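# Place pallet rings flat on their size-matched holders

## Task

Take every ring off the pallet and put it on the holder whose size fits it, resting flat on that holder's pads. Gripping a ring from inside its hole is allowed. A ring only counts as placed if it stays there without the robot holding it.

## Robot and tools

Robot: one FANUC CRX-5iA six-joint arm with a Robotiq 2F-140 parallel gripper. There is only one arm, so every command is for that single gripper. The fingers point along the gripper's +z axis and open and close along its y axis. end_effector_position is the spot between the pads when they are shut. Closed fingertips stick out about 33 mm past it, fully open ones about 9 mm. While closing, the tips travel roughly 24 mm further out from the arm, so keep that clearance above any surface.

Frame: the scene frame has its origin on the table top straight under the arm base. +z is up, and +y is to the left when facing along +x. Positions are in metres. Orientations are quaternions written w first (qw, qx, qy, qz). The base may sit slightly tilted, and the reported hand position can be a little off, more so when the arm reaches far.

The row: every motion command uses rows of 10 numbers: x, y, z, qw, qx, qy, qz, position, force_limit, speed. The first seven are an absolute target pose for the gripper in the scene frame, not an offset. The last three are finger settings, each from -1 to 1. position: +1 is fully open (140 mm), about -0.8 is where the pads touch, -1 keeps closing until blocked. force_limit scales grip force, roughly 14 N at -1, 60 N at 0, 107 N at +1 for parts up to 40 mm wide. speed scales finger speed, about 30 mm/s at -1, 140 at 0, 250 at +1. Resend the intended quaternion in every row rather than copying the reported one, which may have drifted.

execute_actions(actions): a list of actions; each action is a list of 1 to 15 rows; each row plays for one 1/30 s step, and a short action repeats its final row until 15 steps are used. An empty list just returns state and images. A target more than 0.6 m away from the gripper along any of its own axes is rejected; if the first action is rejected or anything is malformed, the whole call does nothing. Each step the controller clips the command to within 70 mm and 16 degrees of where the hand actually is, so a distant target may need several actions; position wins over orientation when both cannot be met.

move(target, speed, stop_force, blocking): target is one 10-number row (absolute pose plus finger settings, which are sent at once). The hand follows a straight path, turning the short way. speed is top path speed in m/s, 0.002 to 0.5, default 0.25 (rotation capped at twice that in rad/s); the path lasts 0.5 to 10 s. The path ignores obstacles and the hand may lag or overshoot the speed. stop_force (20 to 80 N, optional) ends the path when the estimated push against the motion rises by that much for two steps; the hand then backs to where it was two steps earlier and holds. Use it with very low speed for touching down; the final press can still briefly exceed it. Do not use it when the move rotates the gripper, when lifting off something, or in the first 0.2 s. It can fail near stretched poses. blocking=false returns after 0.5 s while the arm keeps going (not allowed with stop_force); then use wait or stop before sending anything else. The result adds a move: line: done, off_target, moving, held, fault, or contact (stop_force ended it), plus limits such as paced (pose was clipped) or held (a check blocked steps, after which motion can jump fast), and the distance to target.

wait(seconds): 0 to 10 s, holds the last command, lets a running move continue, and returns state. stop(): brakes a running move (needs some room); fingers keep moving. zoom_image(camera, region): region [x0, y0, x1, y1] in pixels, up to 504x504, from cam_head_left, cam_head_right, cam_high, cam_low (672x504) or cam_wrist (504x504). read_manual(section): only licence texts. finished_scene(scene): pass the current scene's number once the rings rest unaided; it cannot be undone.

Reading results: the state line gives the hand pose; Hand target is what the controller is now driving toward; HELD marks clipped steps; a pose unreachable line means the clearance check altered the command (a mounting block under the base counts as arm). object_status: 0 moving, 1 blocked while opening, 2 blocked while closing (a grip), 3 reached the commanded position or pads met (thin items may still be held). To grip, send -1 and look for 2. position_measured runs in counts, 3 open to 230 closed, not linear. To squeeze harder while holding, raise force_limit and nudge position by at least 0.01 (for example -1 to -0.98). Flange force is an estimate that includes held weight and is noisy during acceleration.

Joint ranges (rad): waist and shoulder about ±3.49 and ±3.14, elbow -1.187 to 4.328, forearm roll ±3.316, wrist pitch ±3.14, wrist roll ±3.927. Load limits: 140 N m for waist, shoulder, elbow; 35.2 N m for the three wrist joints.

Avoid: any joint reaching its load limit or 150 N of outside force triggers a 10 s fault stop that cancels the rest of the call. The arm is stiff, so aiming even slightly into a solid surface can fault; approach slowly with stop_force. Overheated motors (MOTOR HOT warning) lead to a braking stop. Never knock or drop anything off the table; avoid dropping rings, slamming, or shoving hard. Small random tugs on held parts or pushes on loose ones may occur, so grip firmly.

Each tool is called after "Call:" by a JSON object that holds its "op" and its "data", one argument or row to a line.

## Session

Call:
{"op": "execute_actions", "data": {
  "actions": []
}}

Scene clock: 0.00 s.
end_effector_position=(+0.3896, +0.0116, +0.2483) position_measured=3 object_status=3 end_effector_quat_wxyz=(-0.014, -0.023, +0.998, +0.053)
Joint positions: [ 0.019  0.355 -0.539 -0.352 -0.66  -1.434]
Joint velocities: [ 0.    -0.     0.     0.     0.     0.001]
Flange force (N, the push that the arm receives, along the gripper's own x y z axes): no reading
Hand target: +0.390, +0.012, +0.248; -0.014, -0.023, +0.998, +0.053

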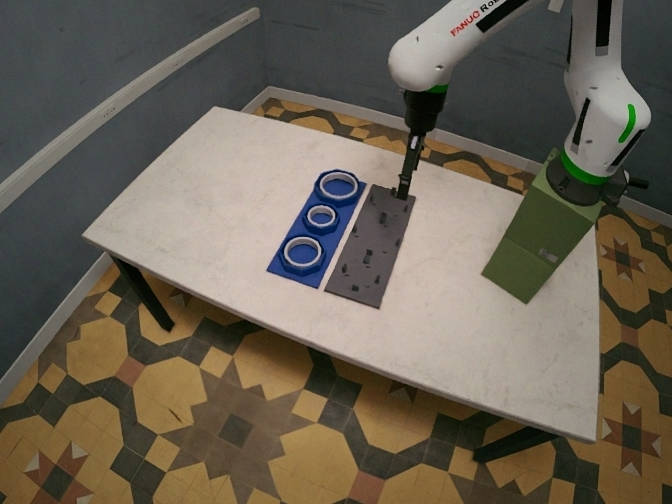

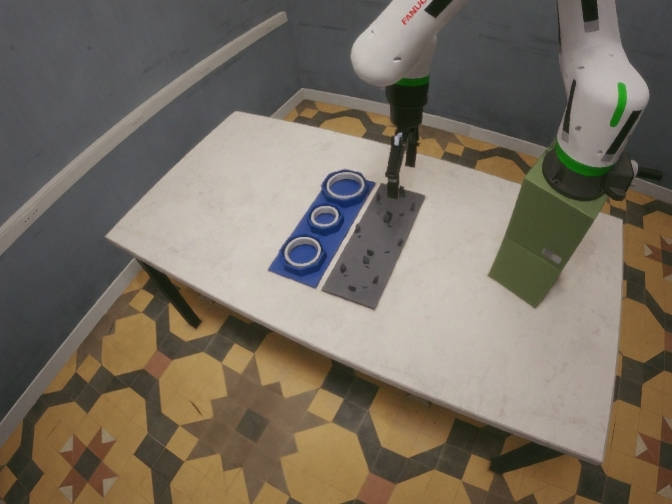

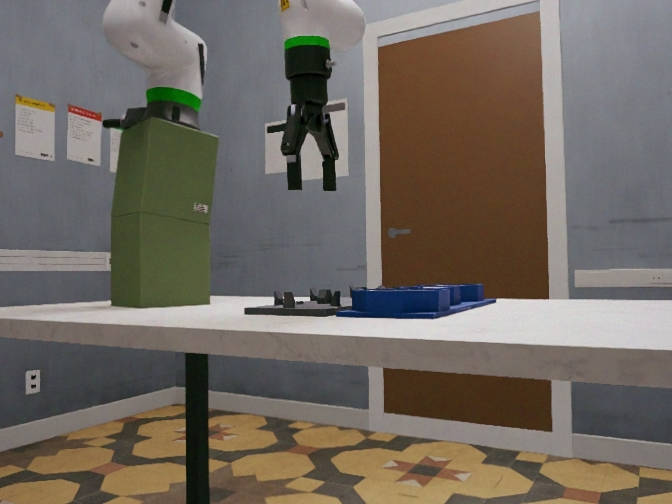

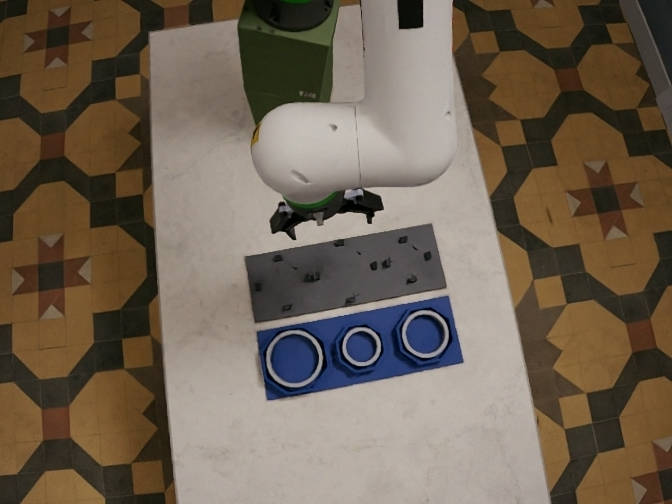

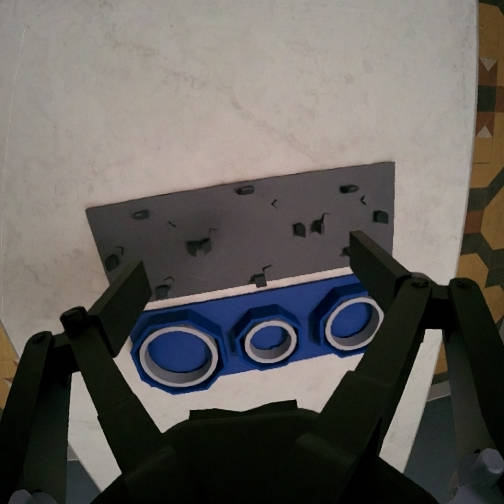

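Call:
{"op": "move", "data": {
  "target": [0.6185,0.046,0.085,0,0,1,0,-1,0,0.5]
}}

Scene clock: 4.57 s.
end_effector_position=(+0.6184, +0.0452, +0.0847) position_measured=233 object_status=3 end_effector_quat_wxyz=(-0.000, +0.000, +1.000, -0.001)
Joint positions: [ 0.103  1.002  0.127 -0.165 -0.636 -1.715]
Joint velocities: [ 0.     0.001  0.001 -0.001 -0.     0.001]
Flange force (N, the push that the arm receives, along the gripper's own x y z axes): [-0.9 1.3 -1.2]
Hand target: +0.618, +0.045, +0.085; -0.000, +0.000, +1.000, -0.001
Off the commanded pose: 0.001 m, 0 deg.
move: done

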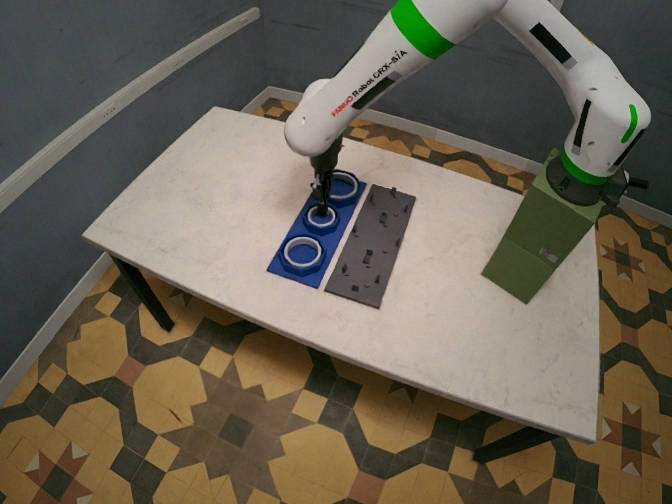

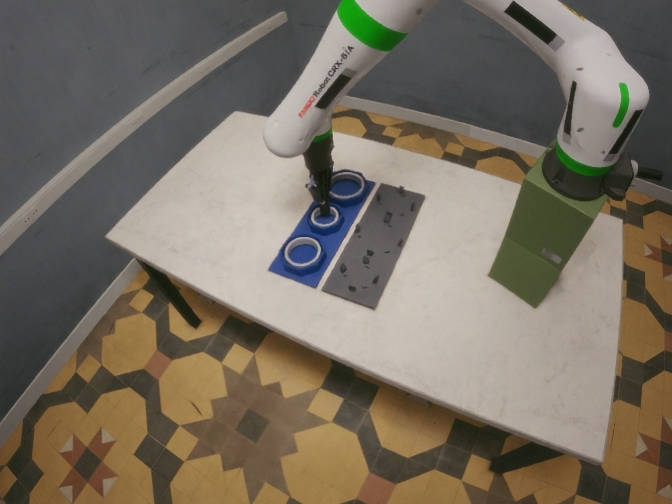

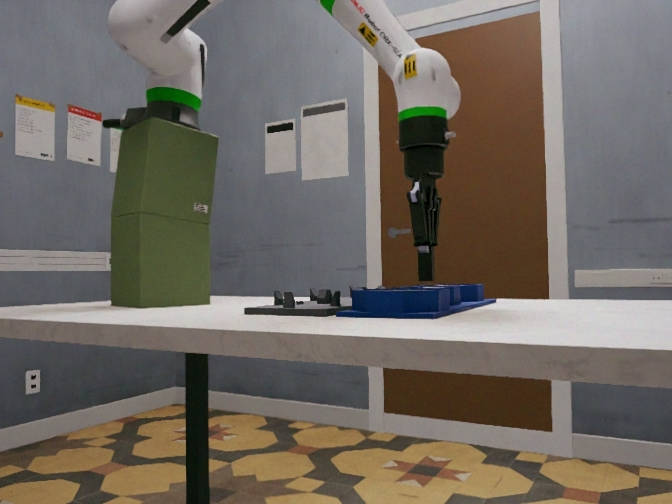

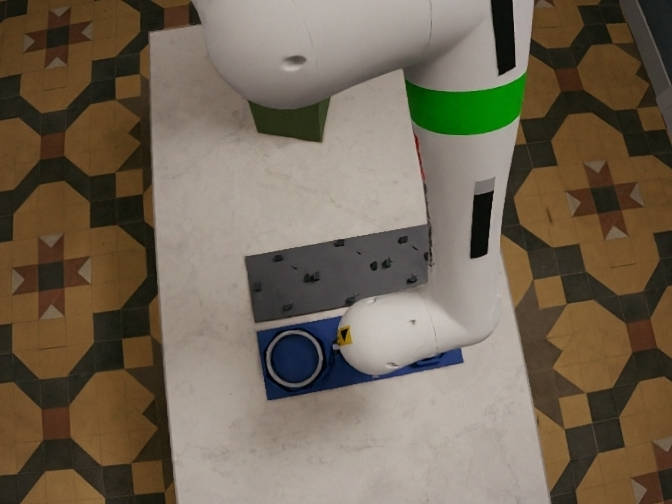

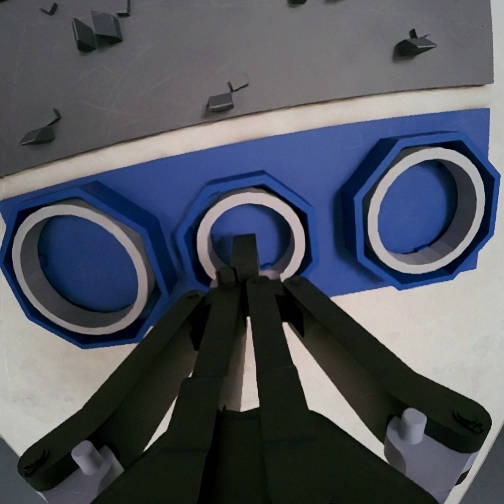

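Call:
{"op": "move", "data": {
  "target": [0.618,0.0485,0.046,0,0,1,0,-1,0,-0.5],
  "speed": 0.06
}}

Call:
{"op": "move", "data": {
  "target": [0.618,0.0485,0.046,0,0,1,0,1,0,-0.5]
}}

Call:
{"op": "move", "data": {
  "target": [0.618,0.0485,0.09,0,0,1,0,1,0,-0.5],
  "speed": 0.1
}}

Call:
{"op": "move", "data": {
  "target": [0.433,0.185,0.077,0,0,1,0,1,0,-0.5],
  "speed": 0.2
}}

Scene clock: 9.77 s.
end_effector_position=(+0.6180, +0.0485, +0.0461) position_measured=233 object_status=3 end_effector_quat_wxyz=(+0.000, +0.000, +1.000, -0.000)
Joint positions: [ 0.114  1.08   0.165 -0.175 -0.596 -1.713]
Joint velocities: [-0.     0.001  0.001 -0.001  0.     0.001]
Flange force (N, the push that the arm receives, along the gripper's own x y z axes): [-0.9 0.9 -2.4]
Hand target: +0.618, +0.048, +0.046; +0.000, +0.000, +1.000, -0.000
Off the commanded pose: 0.000 m, 0 deg.
move: done

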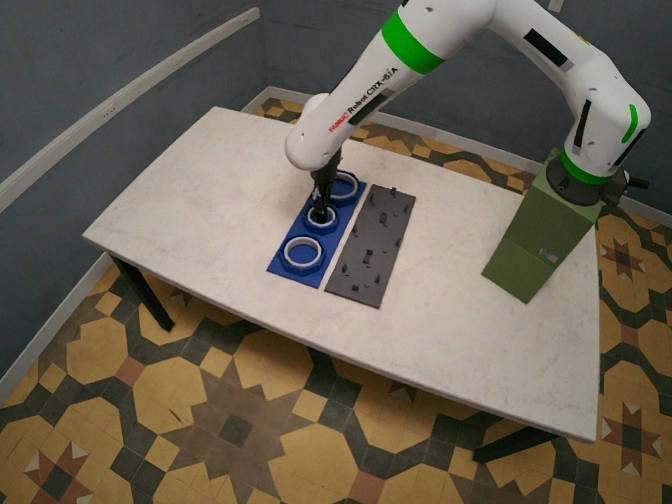

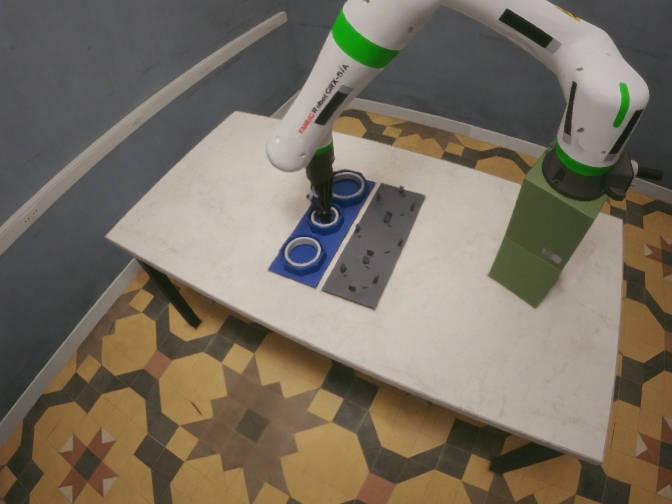

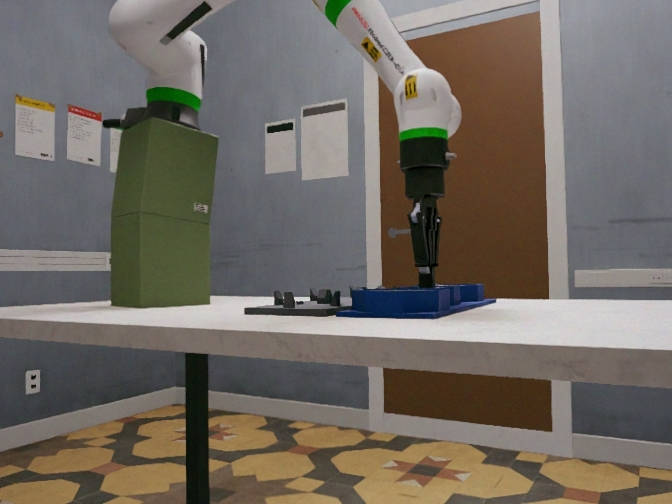

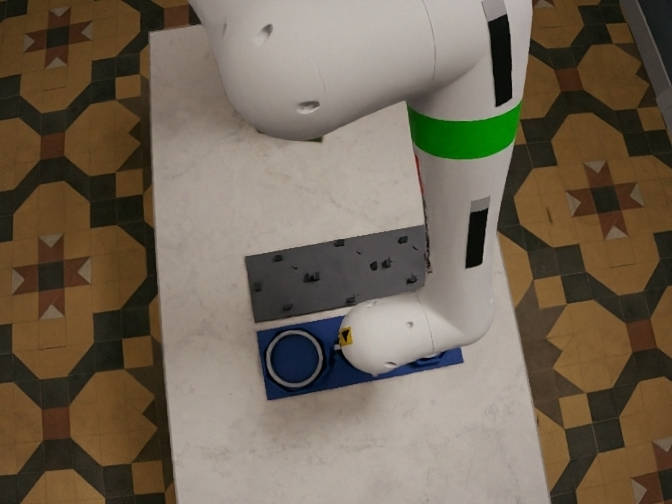

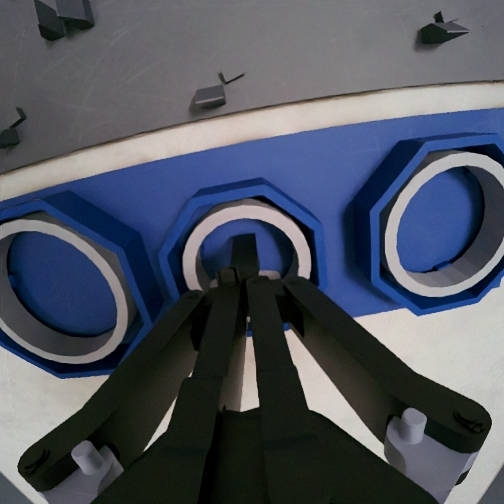

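Scene clock: 10.60 s.
end_effector_position=(+0.6180, +0.0485, +0.0460) position_measured=150 object_status=1 end_effector_quat_wxyz=(-0.000, +0.000, +1.000, +0.000)
Joint positions: [ 0.114  1.08   0.166 -0.175 -0.596 -1.713]
Joint velocities: [-0.     0.001 -0.    -0.    -0.     0.003]
Flange force (N, the push that the arm receives, along the gripper's own x y z axes): [-1.5 0.8 2.1]
Hand target: +0.618, +0.048, +0.046; +0.000, -0.000, +1.000, +0.000
Off the commanded pose: 0.000 m, 0 deg.
move: done

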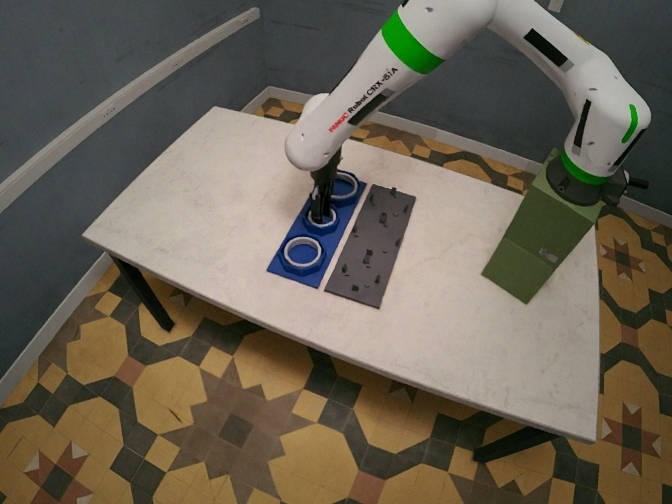

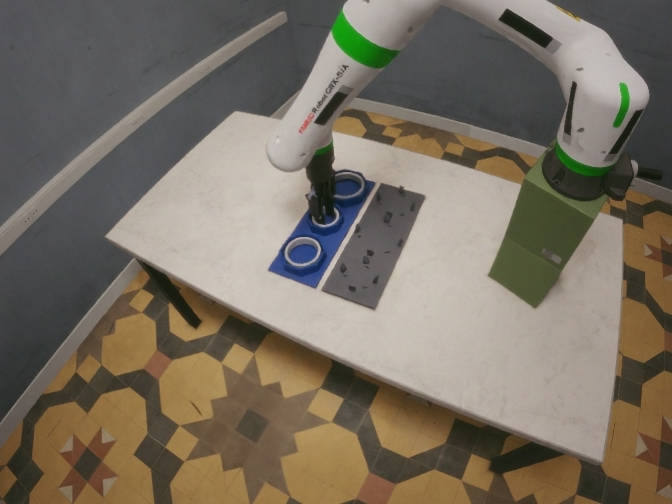

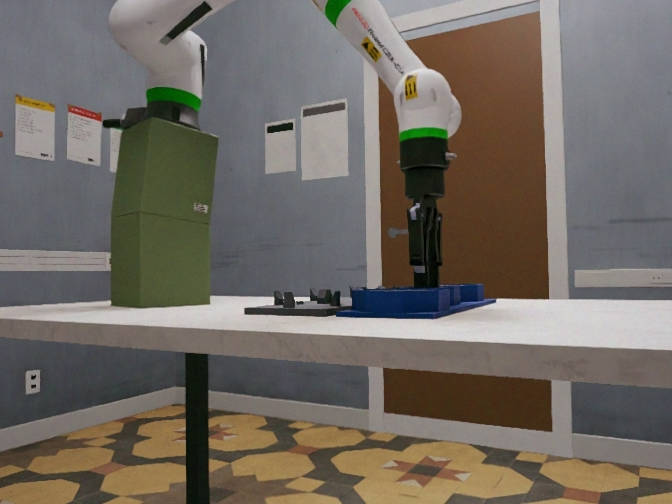

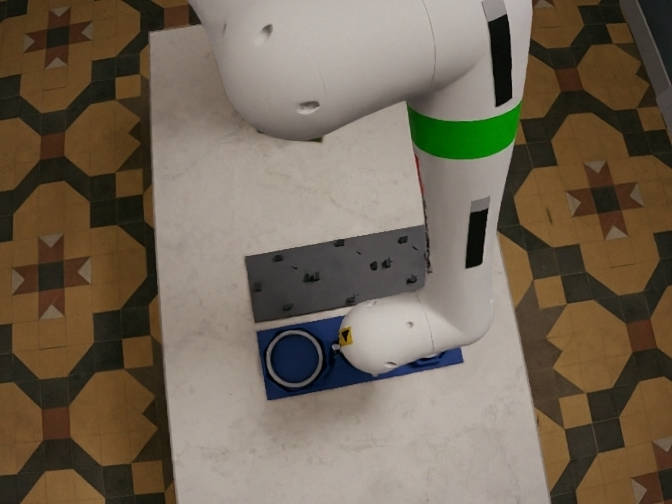

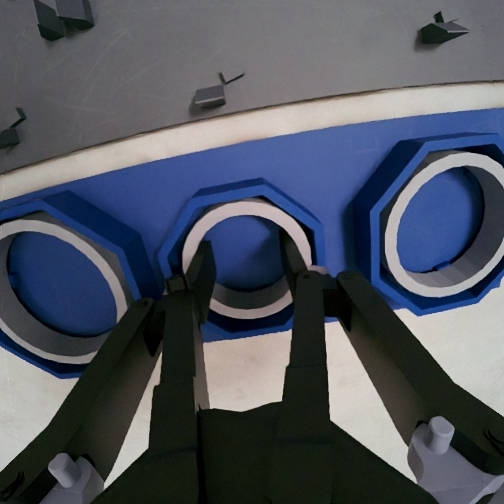

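Scene clock: 11.37 s.
end_effector_position=(+0.6180, +0.0485, +0.0899) position_measured=150 object_status=1 end_effector_quat_wxyz=(-0.000, -0.000, +1.000, +0.000)
Joint positions: [ 0.107  0.991  0.121 -0.165 -0.641 -1.719]
Joint velocities: [-0.001 -0.002  0.    -0.002 -0.    -0.002]
Flange force (N, the push that the arm receives, along the gripper's own x y z axes): [-0.7 0.5 1.3]
Hand target: +0.618, +0.049, +0.090; -0.000, -0.000, +1.000, +0.000
Off the commanded pose: 0.000 m, 0 deg.
move: done

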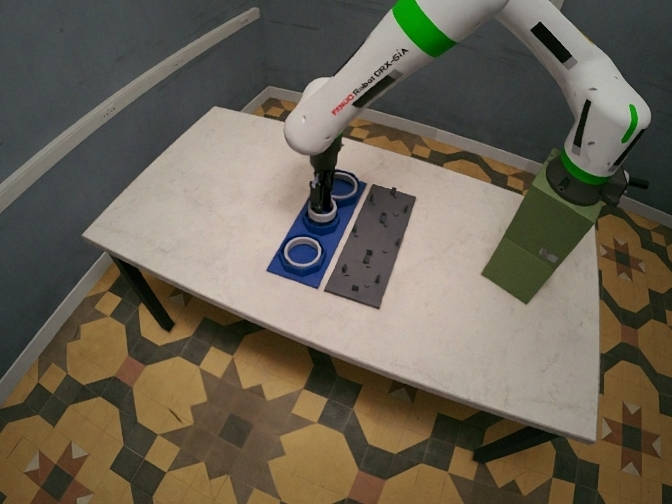

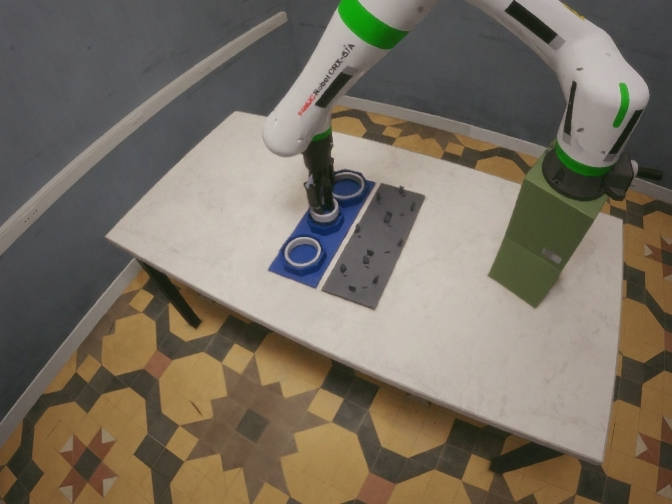

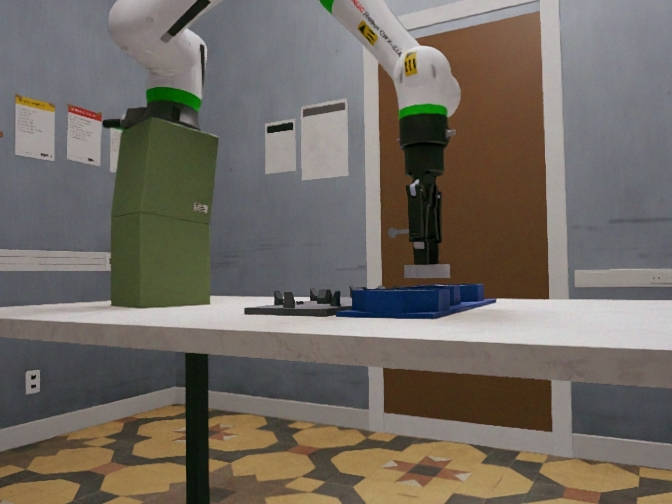

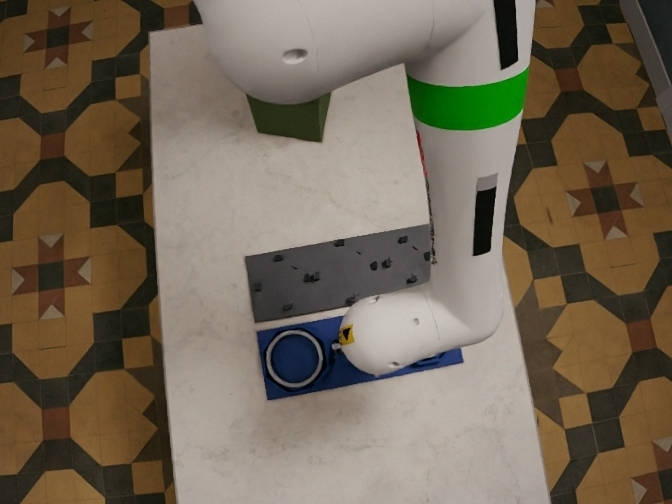

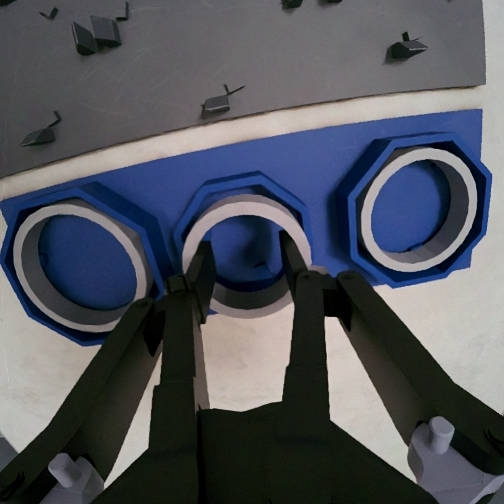

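Scene clock: 12.90 s.
end_effector_position=(+0.4336, +0.1840, +0.0775) position_measured=150 object_status=1 end_effector_quat_wxyz=(+0.000, +0.000, +1.000, -0.001)
Joint positions: [ 0.5    0.813 -0.338 -0.198 -0.327 -2.057]
Joint velocities: [ 0.002 -0.001 -0.001  0.003  0.001 -0.005]
Flange force (N, the push that the arm receives, along the gripper's own x y z axes): [-0.1 4.1 2.4]
Hand target: +0.434, +0.184, +0.077; +0.000, -0.000, +1.000, -0.001
Off the commanded pose: 0.001 m, 0 deg.
move: done

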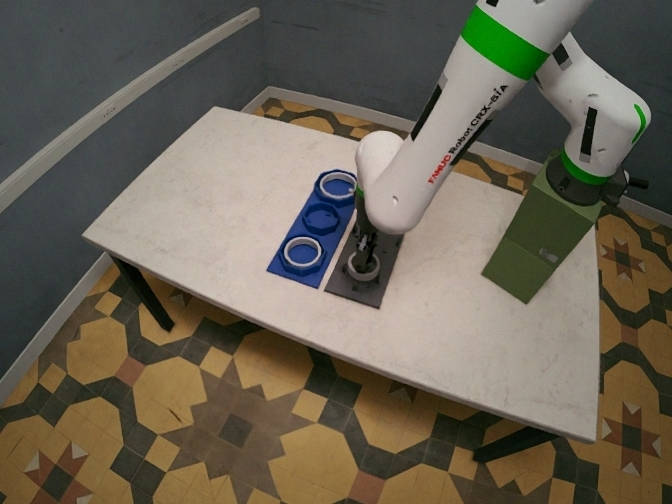

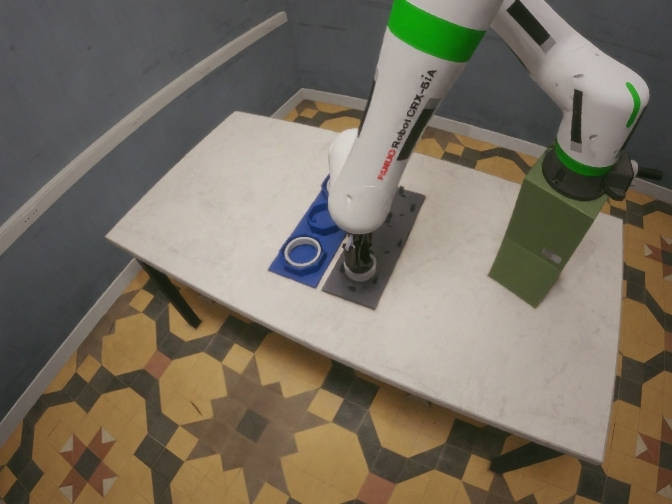

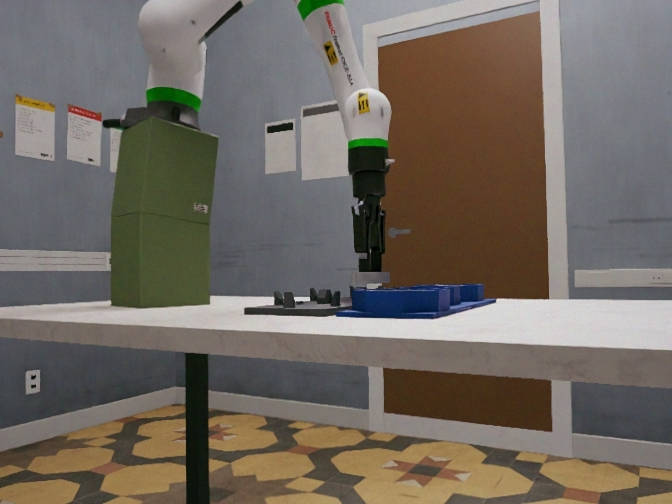

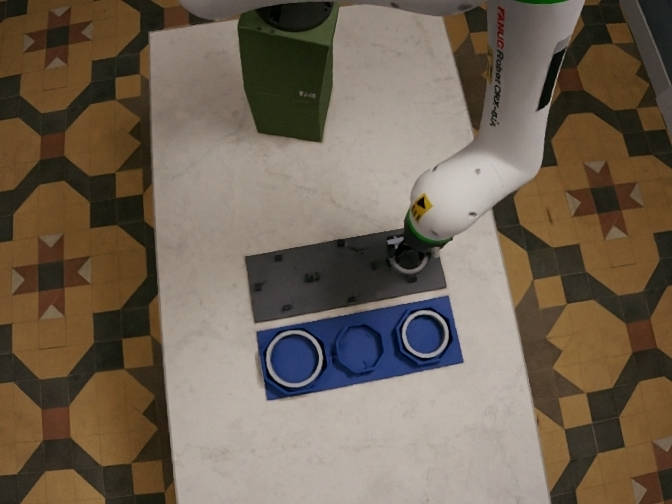

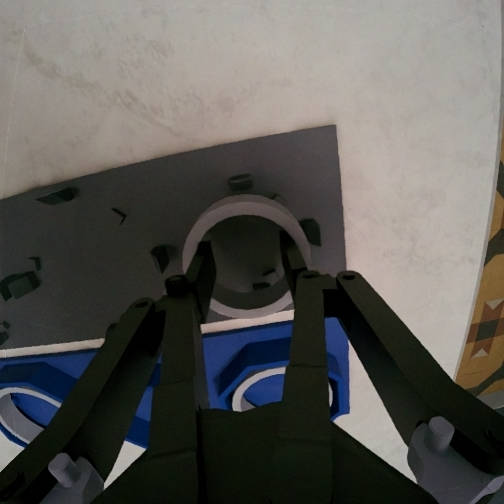

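Call:
{"op": "move", "data": {
  "target": [0.4335,0.189,0.075,0,0,1,0,1,0,-0.5],
  "speed": 0.03
}}

Call:
{"op": "move", "data": {
  "target": [0.4335,0.189,0.05,0,0,1,0,1,0,-0.5],
  "speed": 0.01,
  "stop_force": 20
}}

Scene clock: 16.23 s.
end_effector_position=(+0.4335, +0.1890, +0.0750) position_measured=150 object_status=1 end_effector_quat_wxyz=(+0.000, -0.000, +1.000, -0.000)
Joint positions: [ 0.507  0.82  -0.329 -0.203 -0.328 -2.06 ]
Joint velocities: [ 0.    -0.    -0.     0.001 -0.    -0.   ]
Flange force (N, the push that the arm receives, along the gripper's own x y z axes): [-1.4 1.2 1.8]
Hand target: +0.434, +0.189, +0.075; +0.000, -0.000, +1.000, -0.000
Off the commanded pose: 0.000 m, 0 deg.
move: done

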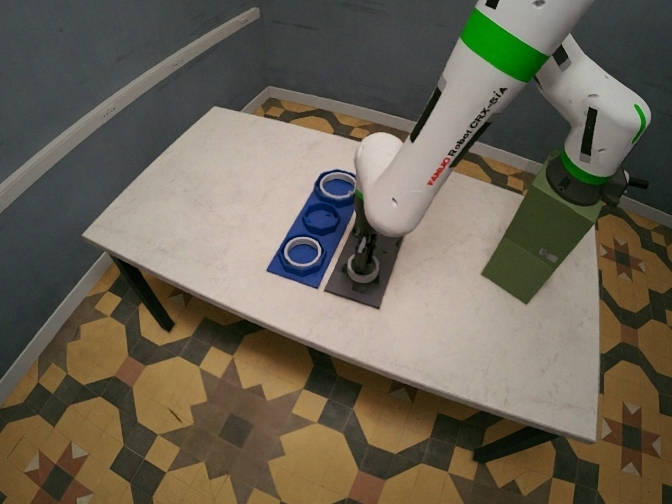

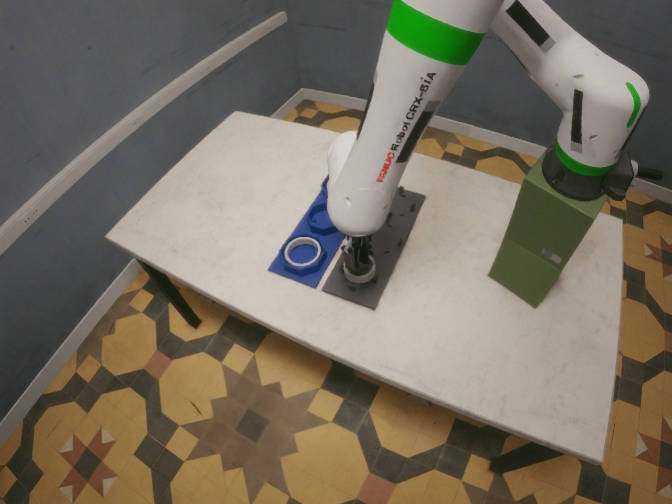

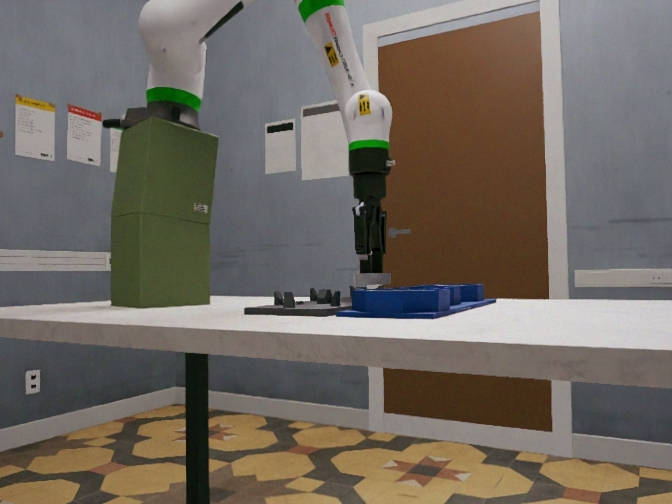

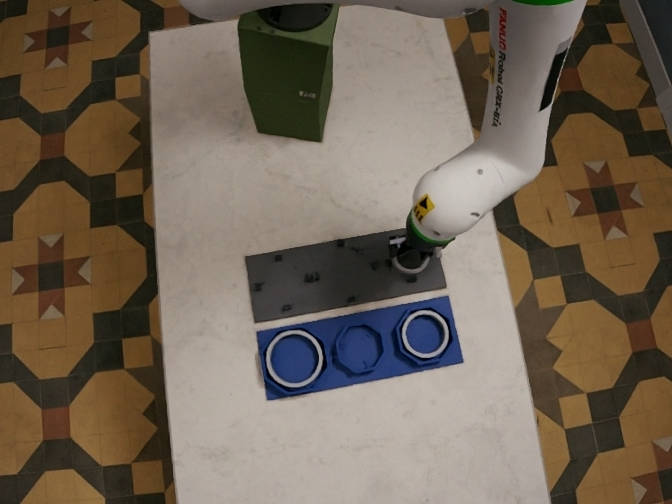

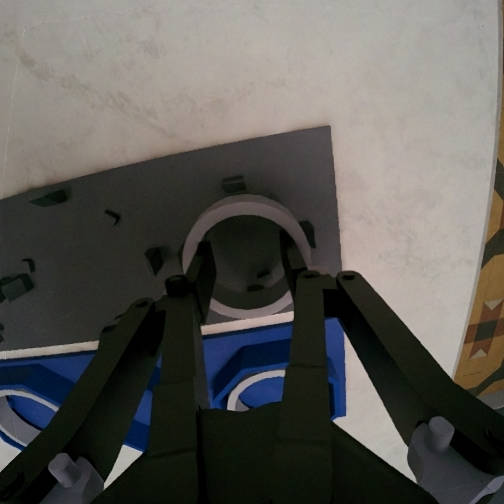

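Scene clock: 18.97 s.
end_effector_position=(+0.4335, +0.1890, +0.0501) position_measured=150 object_status=1 end_effector_quat_wxyz=(-0.000, +0.000, +1.000, +0.000)
Joint positions: [ 0.509  0.883 -0.297 -0.222 -0.298 -2.041]
Joint velocities: [ 0.001  0.     0.    -0.001  0.    -0.   ]
Flange force (N, the push that the arm receives, along the gripper's own x y z axes): [-26.3 0.8 -9.8]
Hand target: +0.433, +0.189, +0.050; -0.000, +0.000, +1.000, +0.000
Off the commanded pose: 0.000 m, 0 deg.
move: done

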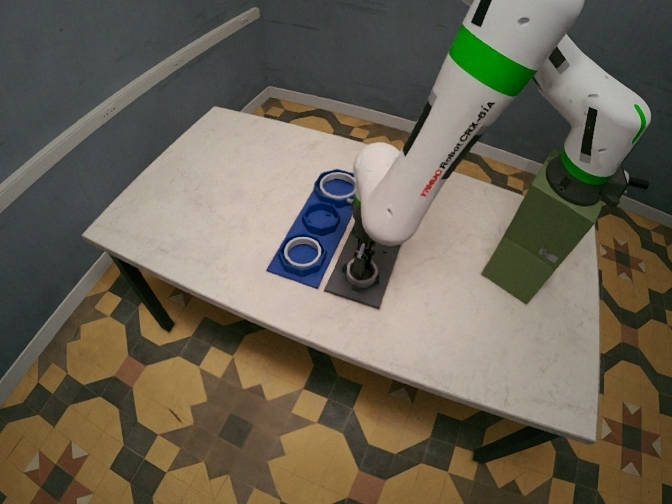

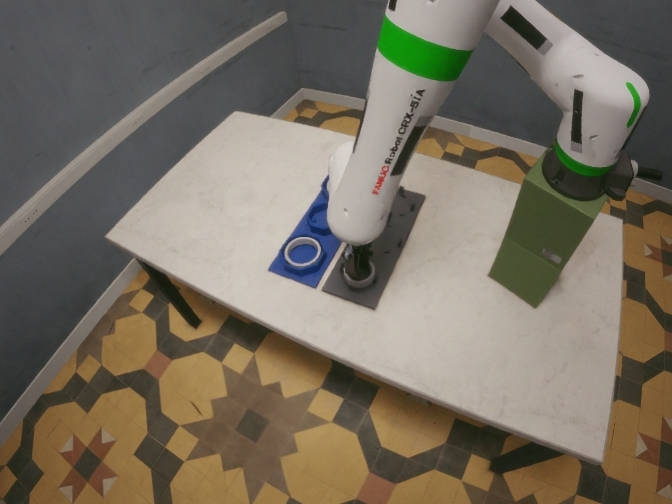

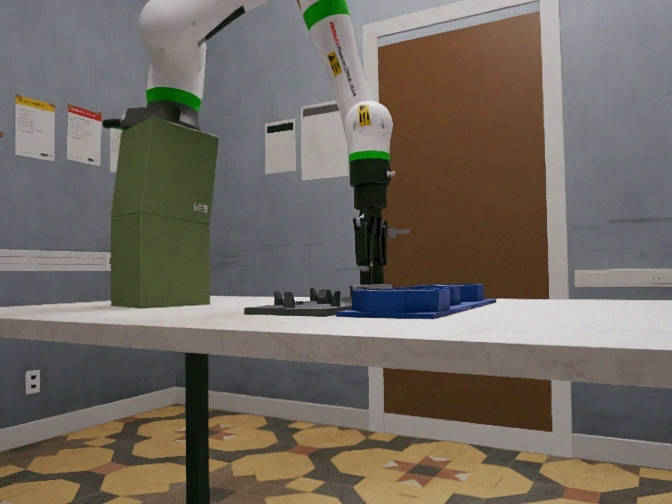

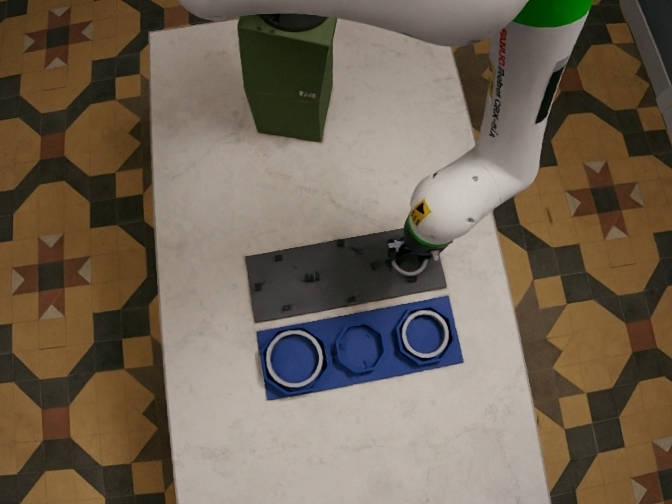

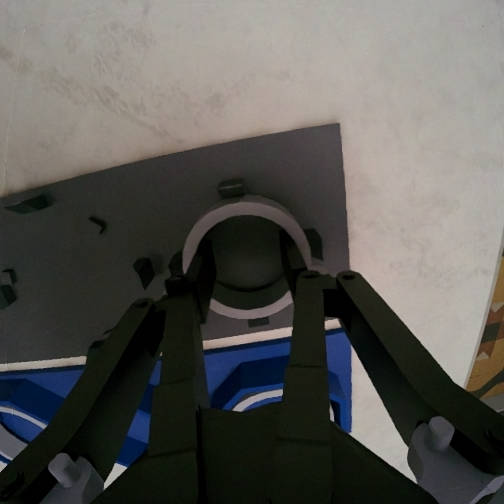

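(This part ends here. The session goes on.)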